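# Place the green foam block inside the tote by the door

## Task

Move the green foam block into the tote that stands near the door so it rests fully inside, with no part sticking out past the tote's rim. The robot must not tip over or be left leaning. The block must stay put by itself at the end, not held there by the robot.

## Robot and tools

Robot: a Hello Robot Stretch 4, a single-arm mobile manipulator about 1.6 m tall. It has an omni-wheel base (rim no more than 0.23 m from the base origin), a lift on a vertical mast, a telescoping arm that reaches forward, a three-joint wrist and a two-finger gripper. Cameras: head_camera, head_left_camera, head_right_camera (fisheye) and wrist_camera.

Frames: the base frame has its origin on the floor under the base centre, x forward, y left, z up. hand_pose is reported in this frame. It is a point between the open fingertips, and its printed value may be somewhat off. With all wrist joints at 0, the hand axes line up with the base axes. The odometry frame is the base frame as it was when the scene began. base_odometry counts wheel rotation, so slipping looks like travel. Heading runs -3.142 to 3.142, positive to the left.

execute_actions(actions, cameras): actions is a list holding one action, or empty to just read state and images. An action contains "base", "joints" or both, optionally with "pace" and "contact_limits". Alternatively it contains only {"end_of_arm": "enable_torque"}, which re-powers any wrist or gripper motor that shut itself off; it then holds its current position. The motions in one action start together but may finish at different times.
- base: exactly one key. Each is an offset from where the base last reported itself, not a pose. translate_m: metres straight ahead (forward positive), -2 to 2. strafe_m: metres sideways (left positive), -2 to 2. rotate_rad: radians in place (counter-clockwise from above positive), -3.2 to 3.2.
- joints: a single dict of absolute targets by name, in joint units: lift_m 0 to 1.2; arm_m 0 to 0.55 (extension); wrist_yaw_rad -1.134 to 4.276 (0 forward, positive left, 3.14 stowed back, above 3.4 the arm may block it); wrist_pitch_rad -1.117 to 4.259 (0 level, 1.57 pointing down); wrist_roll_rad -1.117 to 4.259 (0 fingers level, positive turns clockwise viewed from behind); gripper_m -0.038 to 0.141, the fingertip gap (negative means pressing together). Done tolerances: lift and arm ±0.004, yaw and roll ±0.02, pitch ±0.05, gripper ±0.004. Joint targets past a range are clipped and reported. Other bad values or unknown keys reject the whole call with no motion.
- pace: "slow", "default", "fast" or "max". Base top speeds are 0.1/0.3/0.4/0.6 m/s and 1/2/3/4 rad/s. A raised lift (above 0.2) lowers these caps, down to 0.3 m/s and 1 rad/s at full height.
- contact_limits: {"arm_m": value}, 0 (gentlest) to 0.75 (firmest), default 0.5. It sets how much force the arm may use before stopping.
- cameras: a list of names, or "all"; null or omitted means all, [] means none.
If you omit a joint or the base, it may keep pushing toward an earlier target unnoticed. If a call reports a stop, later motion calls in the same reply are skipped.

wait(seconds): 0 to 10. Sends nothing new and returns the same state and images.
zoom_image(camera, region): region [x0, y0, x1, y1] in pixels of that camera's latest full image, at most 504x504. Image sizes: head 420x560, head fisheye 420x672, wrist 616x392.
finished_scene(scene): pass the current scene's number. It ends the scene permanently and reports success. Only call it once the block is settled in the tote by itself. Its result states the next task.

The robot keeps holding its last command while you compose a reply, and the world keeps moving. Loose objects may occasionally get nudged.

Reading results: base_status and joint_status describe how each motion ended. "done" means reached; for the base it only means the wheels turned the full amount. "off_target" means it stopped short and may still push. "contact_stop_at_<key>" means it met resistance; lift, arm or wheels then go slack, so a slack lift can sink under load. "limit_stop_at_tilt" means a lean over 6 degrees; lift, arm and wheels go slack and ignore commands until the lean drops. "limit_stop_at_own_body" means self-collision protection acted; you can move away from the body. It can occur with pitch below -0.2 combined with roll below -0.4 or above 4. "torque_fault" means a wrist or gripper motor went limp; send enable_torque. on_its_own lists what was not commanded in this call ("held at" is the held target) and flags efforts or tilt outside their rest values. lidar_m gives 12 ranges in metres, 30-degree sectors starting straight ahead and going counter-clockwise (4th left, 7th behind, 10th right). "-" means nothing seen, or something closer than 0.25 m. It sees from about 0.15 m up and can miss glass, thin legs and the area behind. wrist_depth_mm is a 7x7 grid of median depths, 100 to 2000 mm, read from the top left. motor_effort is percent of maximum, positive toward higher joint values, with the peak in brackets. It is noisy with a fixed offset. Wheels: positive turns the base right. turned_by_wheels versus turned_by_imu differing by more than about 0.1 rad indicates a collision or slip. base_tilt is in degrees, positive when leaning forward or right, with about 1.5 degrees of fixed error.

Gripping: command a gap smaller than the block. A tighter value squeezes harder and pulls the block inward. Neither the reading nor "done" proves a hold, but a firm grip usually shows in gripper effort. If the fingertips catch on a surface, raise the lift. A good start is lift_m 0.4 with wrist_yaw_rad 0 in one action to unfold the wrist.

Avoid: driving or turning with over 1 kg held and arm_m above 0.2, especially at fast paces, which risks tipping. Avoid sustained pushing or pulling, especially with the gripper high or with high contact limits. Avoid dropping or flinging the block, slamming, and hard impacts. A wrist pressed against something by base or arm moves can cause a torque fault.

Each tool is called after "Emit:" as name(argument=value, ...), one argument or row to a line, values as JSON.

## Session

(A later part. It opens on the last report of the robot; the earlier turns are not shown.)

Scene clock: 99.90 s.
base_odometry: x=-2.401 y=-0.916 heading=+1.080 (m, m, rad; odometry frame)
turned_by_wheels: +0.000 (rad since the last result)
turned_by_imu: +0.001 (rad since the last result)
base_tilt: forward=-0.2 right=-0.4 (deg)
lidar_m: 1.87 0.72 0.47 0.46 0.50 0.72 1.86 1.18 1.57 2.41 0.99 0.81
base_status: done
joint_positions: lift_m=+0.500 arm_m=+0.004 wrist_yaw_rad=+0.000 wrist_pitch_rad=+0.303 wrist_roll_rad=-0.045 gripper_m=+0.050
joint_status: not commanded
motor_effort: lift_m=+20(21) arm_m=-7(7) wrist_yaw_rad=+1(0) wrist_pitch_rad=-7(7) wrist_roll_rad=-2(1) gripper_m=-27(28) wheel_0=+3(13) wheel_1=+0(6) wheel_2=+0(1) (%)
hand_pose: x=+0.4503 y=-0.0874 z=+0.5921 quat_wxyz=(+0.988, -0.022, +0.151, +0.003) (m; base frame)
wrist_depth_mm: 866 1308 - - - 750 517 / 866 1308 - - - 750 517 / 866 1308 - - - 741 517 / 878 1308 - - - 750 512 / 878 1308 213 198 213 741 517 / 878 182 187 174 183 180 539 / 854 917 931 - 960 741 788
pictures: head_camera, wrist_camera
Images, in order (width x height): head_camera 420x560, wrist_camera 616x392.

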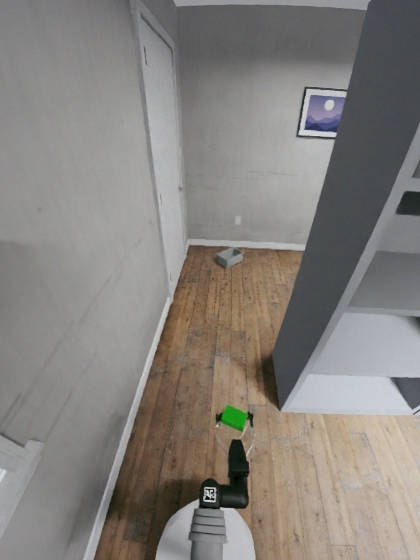

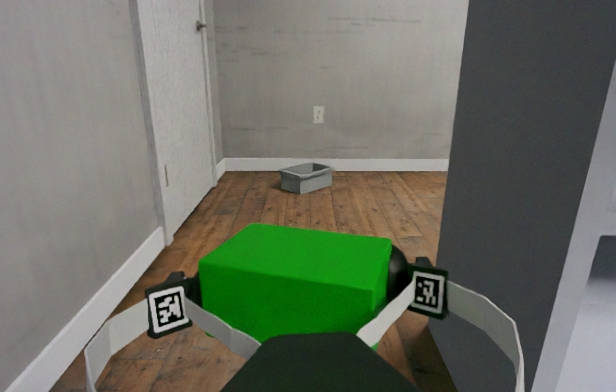

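Emit:
execute_actions(
  actions=[
    {"base": {"translate_m": 1.95}, "joints": {"arm_m": 0.2, "wrist_pitch_rad": 1.5}, "pace": "fast"},
  ],
  cameras=["head_camera", "wrist_camera"],
)

Scene clock: 109.27 s.
base_odometry: x=-1.482 y=+0.804 heading=+1.080 (m, m, rad; odometry frame)
turned_by_wheels: +0.000 (rad since the last result)
turned_by_imu: -0.008 (rad since the last result)
base_tilt: forward=-0.2 right=-0.3 (deg)
lidar_m: 0.39 0.65 0.48 0.46 0.50 0.72 1.90 0.91 1.14 2.92 1.29 0.53
base_status: done
joint_positions: lift_m=+0.500 arm_m=+0.199 wrist_yaw_rad=+0.000 wrist_pitch_rad=+1.500 wrist_roll_rad=-0.045 gripper_m=+0.050
joint_status: all done
motor_effort: lift_m=+20(21) arm_m=+7(8) wrist_yaw_rad=-1(1) wrist_pitch_rad=+0(5) wrist_roll_rad=-1(1) gripper_m=-25(23) wheel_0=+0(7) wheel_1=+0(8) wheel_2=+0(12) (%)
hand_pose: x=+0.3900 y=-0.0874 z=+0.3903 quat_wxyz=(+0.731, -0.016, +0.682, +0.015) (m; base frame)
wrist_depth_mm: 615 627 634 591 640 634 640 / 621 627 627 634 580 640 640 / 609 627 621 621 634 634 640 / 609 615 621 621 627 634 634 / 615 609 212 197 213 627 621 / 609 182 187 174 183 180 627 / 603 603 559 - 621 615 621
pictures: head_camera, wrist_camera
Images, in order (width x height): head_camera 420x560, wrist_camera 616x392.

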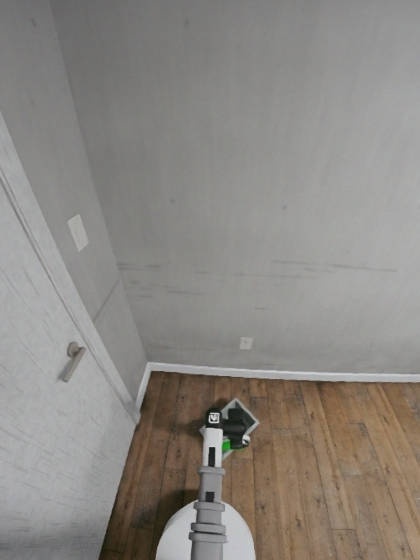

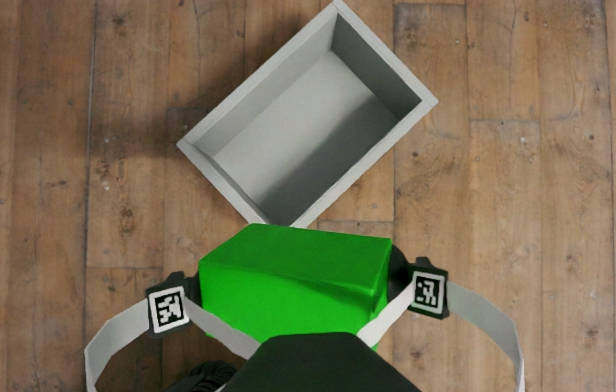

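Emit:
execute_actions(
  actions=[
    {"base": {"rotate_rad": -0.02}, "joints": {"arm_m": 0.35, "wrist_roll_rad": -0.76, "lift_m": 0.31}},
  ],
  cameras=["head_camera", "wrist_camera"],
)

Scene clock: 118.40 s.
base_odometry: x=-1.482 y=+0.804 heading=+1.060 (m, m, rad; odometry frame)
turned_by_wheels: -0.020 (rad since the last result)
turned_by_imu: -0.020 (rad since the last result)
base_tilt: forward=-0.3 right=-0.3 (deg)
lidar_m: 0.42 0.63 0.50 0.46 0.50 0.73 1.81 0.90 1.08 2.91 1.30 0.52
base_status: done
joint_positions: lift_m=+0.310 arm_m=+0.349 wrist_yaw_rad=+0.000 wrist_pitch_rad=+1.500 wrist_roll_rad=-0.760 gripper_m=+0.050
joint_status: all done
motor_effort: lift_m=+16(20) arm_m=+7(9) wrist_yaw_rad=+0(0) wrist_pitch_rad=+1(0) wrist_roll_rad=-2(7) gripper_m=-24(22) wheel_0=+1(8) wheel_1=+0(3) wheel_2=-1(4) (%)
hand_pose: x=+0.5400 y=-0.0874 z=+0.2006 quat_wxyz=(+0.680, -0.271, +0.633, +0.253) (m; base frame)
wrist_depth_mm: 418 418 427 433 439 445 436 / 410 421 424 433 439 445 455 / 410 418 373 351 379 442 449 / 410 345 418 424 430 439 449 / 410 340 213 196 213 355 445 / 404 181 187 173 183 180 442 / 404 294 298 - 309 433 439
pictures: head_camera, wrist_camera
Images, in order (width x height): head_camera 420x560, wrist_camera 616x392.

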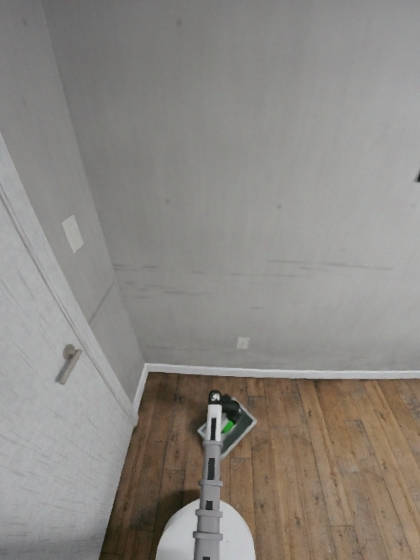

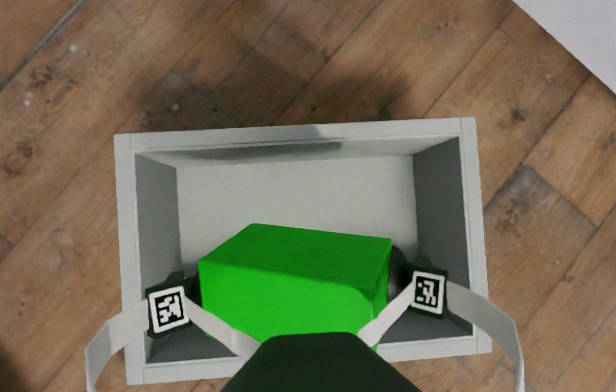

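Emit:
execute_actions(
  actions=[
    {"joints": {"wrist_roll_rad": -0.8, "lift_m": 0.13}},
  ],
  cameras=["head_camera", "wrist_camera"],
)

Scene clock: 122.80 s.
base_odometry: x=-1.482 y=+0.804 heading=+1.060 (m, m, rad; odometry frame)
turned_by_wheels: +0.000 (rad since the last result)
turned_by_imu: +0.000 (rad since the last result)
base_tilt: forward=-0.3 right=-0.1 (deg)
lidar_m: 0.46 0.65 0.51 0.47 0.48 0.73 1.86 0.91 1.13 2.93 1.33 0.57
base_status: not commanded
joint_positions: lift_m=+0.131 arm_m=+0.349 wrist_yaw_rad=+0.001 wrist_pitch_rad=+1.495 wrist_roll_rad=-0.800 gripper_m=+0.050
joint_status: all done
motor_effort: lift_m=+10(18) arm_m=+6(7) wrist_yaw_rad=-3(3) wrist_pitch_rad=+15(15) wrist_roll_rad=-1(4) gripper_m=-21(25) wheel_0=+1(1) wheel_1=+0(0) wheel_2=+1(1) (%)
hand_pose: x=+0.5418 y=-0.0874 z=+0.0212 quat_wxyz=(+0.675, -0.286, +0.626, +0.265) (m; base frame)
wrist_depth_mm: 125 127 130 132 134 137 267 / 142 145 148 151 153 155 156 / 185 238 243 246 253 246 205 / 185 239 242 247 252 254 206 / 183 237 209 194 210 254 207 / 182 232 177 167 182 236 207 / 181 235 238 - 249 250 207
pictures: head_camera, wrist_camera
Images, in order (width x height): head_camera 420x560, wrist_camera 616x392.

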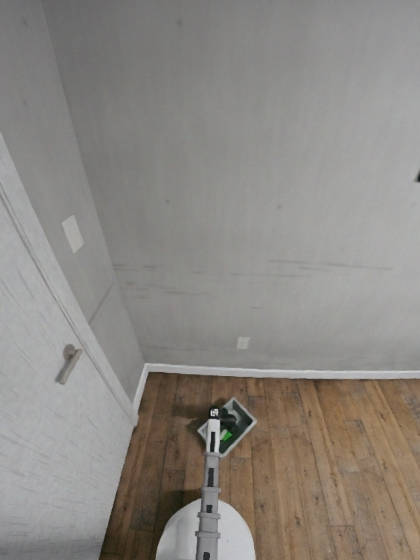

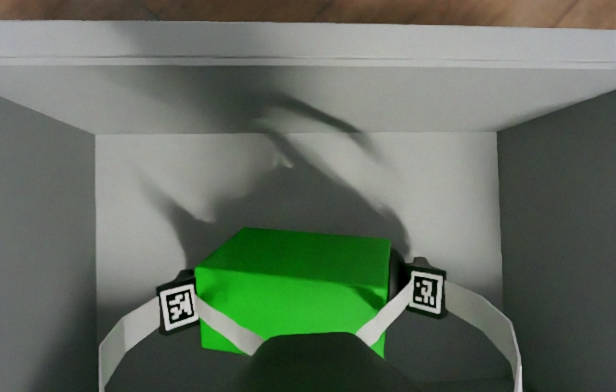

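The block is touching the tote floor. Releasing.

Emit:
execute_actions(
  actions=[
    {"joints": {"gripper_m": 0.115, "lift_m": 0.14}},
  ],
  cameras=["wrist_camera"],
)

Emit:
execute_actions(
  actions=[
    {"joints": {"lift_m": 0.33}, "pace": "fast"},
  ],
  cameras=["head_camera", "wrist_camera"],
)

Scene clock: 127.50 s.
base_odometry: x=-1.482 y=+0.804 heading=+1.060 (m, m, rad; odometry frame)
turned_by_wheels: +0.000 (rad since the last result)
turned_by_imu: +0.000 (rad since the last result)
base_tilt: forward=-0.3 right=-0.3 (deg)
lidar_m: 0.49 0.66 0.51 0.47 0.47 0.72 1.85 0.92 1.12 2.93 1.29 0.60
base_status: not commanded
joint_positions: lift_m=+0.140 arm_m=+0.349 wrist_yaw_rad=+0.000 wrist_pitch_rad=+1.499 wrist_roll_rad=-0.800 gripper_m=+0.115
joint_status: all done
motor_effort: lift_m=+17(22) arm_m=+6(6) wrist_yaw_rad=-1(3) wrist_pitch_rad=+3(15) wrist_roll_rad=-1(1) gripper_m=-3(23) wheel_0=+1(1) wheel_1=+1(0) wheel_2=+1(1) (%)
hand_pose: x=+0.5406 y=-0.0874 z=+0.0306 quat_wxyz=(+0.674, -0.285, +0.628, +0.265) (m; base frame)
wrist_depth_mm: 247 251 254 257 264 266 272 / 141 144 146 148 151 153 154 / 187 244 249 252 256 245 203 / 187 245 249 253 258 259 204 / 185 243 214 201 255 259 204 / 185 242 186 180 186 247 206 / 183 242 245 - 255 248 206
pictures: wrist_camera
Images, in order (width x height): wrist_camera 616x392.

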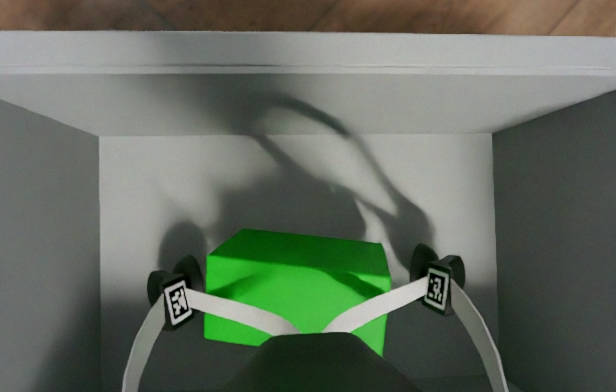

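Scene clock: 129.03 s.
base_odometry: x=-1.482 y=+0.804 heading=+1.060 (m, m, rad; odometry frame)
turned_by_wheels: +0.000 (rad since the last result)
turned_by_imu: +0.000 (rad since the last result)
base_tilt: forward=-0.3 right=-0.3 (deg)
lidar_m: 0.41 0.65 0.51 0.45 0.50 0.71 1.85 0.90 1.11 2.91 1.30 0.51
base_status: not commanded
joint_positions: lift_m=+0.330 arm_m=+0.349 wrist_yaw_rad=+0.000 wrist_pitch_rad=+1.500 wrist_roll_rad=-0.800 gripper_m=+0.115
joint_status: all done
motor_effort: lift_m=+20(23) arm_m=+6(6) wrist_yaw_rad=-1(1) wrist_pitch_rad=+2(4) wrist_roll_rad=-1(2) gripper_m=-2(2) wheel_0=+1(1) wheel_1=+0(0) wheel_2=+1(1) (%)
hand_pose: x=+0.5403 y=-0.0874 z=+0.2203 quat_wxyz=(+0.674, -0.285, +0.628, +0.265) (m; base frame)
wrist_depth_mm: 436 442 449 452 462 466 433 / 433 439 445 452 462 466 473 / 430 436 402 421 436 466 469 / 430 394 439 445 449 459 473 / 427 389 439 382 445 459 469 / 427 317 362 436 351 455 466 / 424 424 332 - 330 455 459
pictures: head_camera, wrist_camera
Images, in order (width x height): head_camera 420x560, wrist_camera 616x392.

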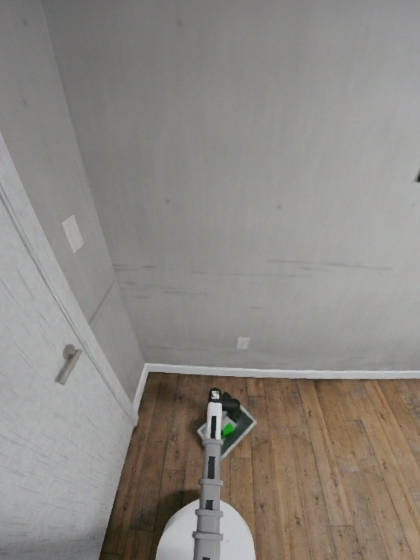

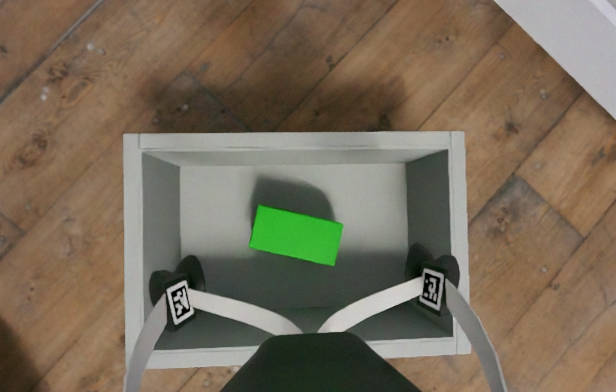

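Emit:
finished_scene(
  scene=1,
)

The scene is finished: the task was done.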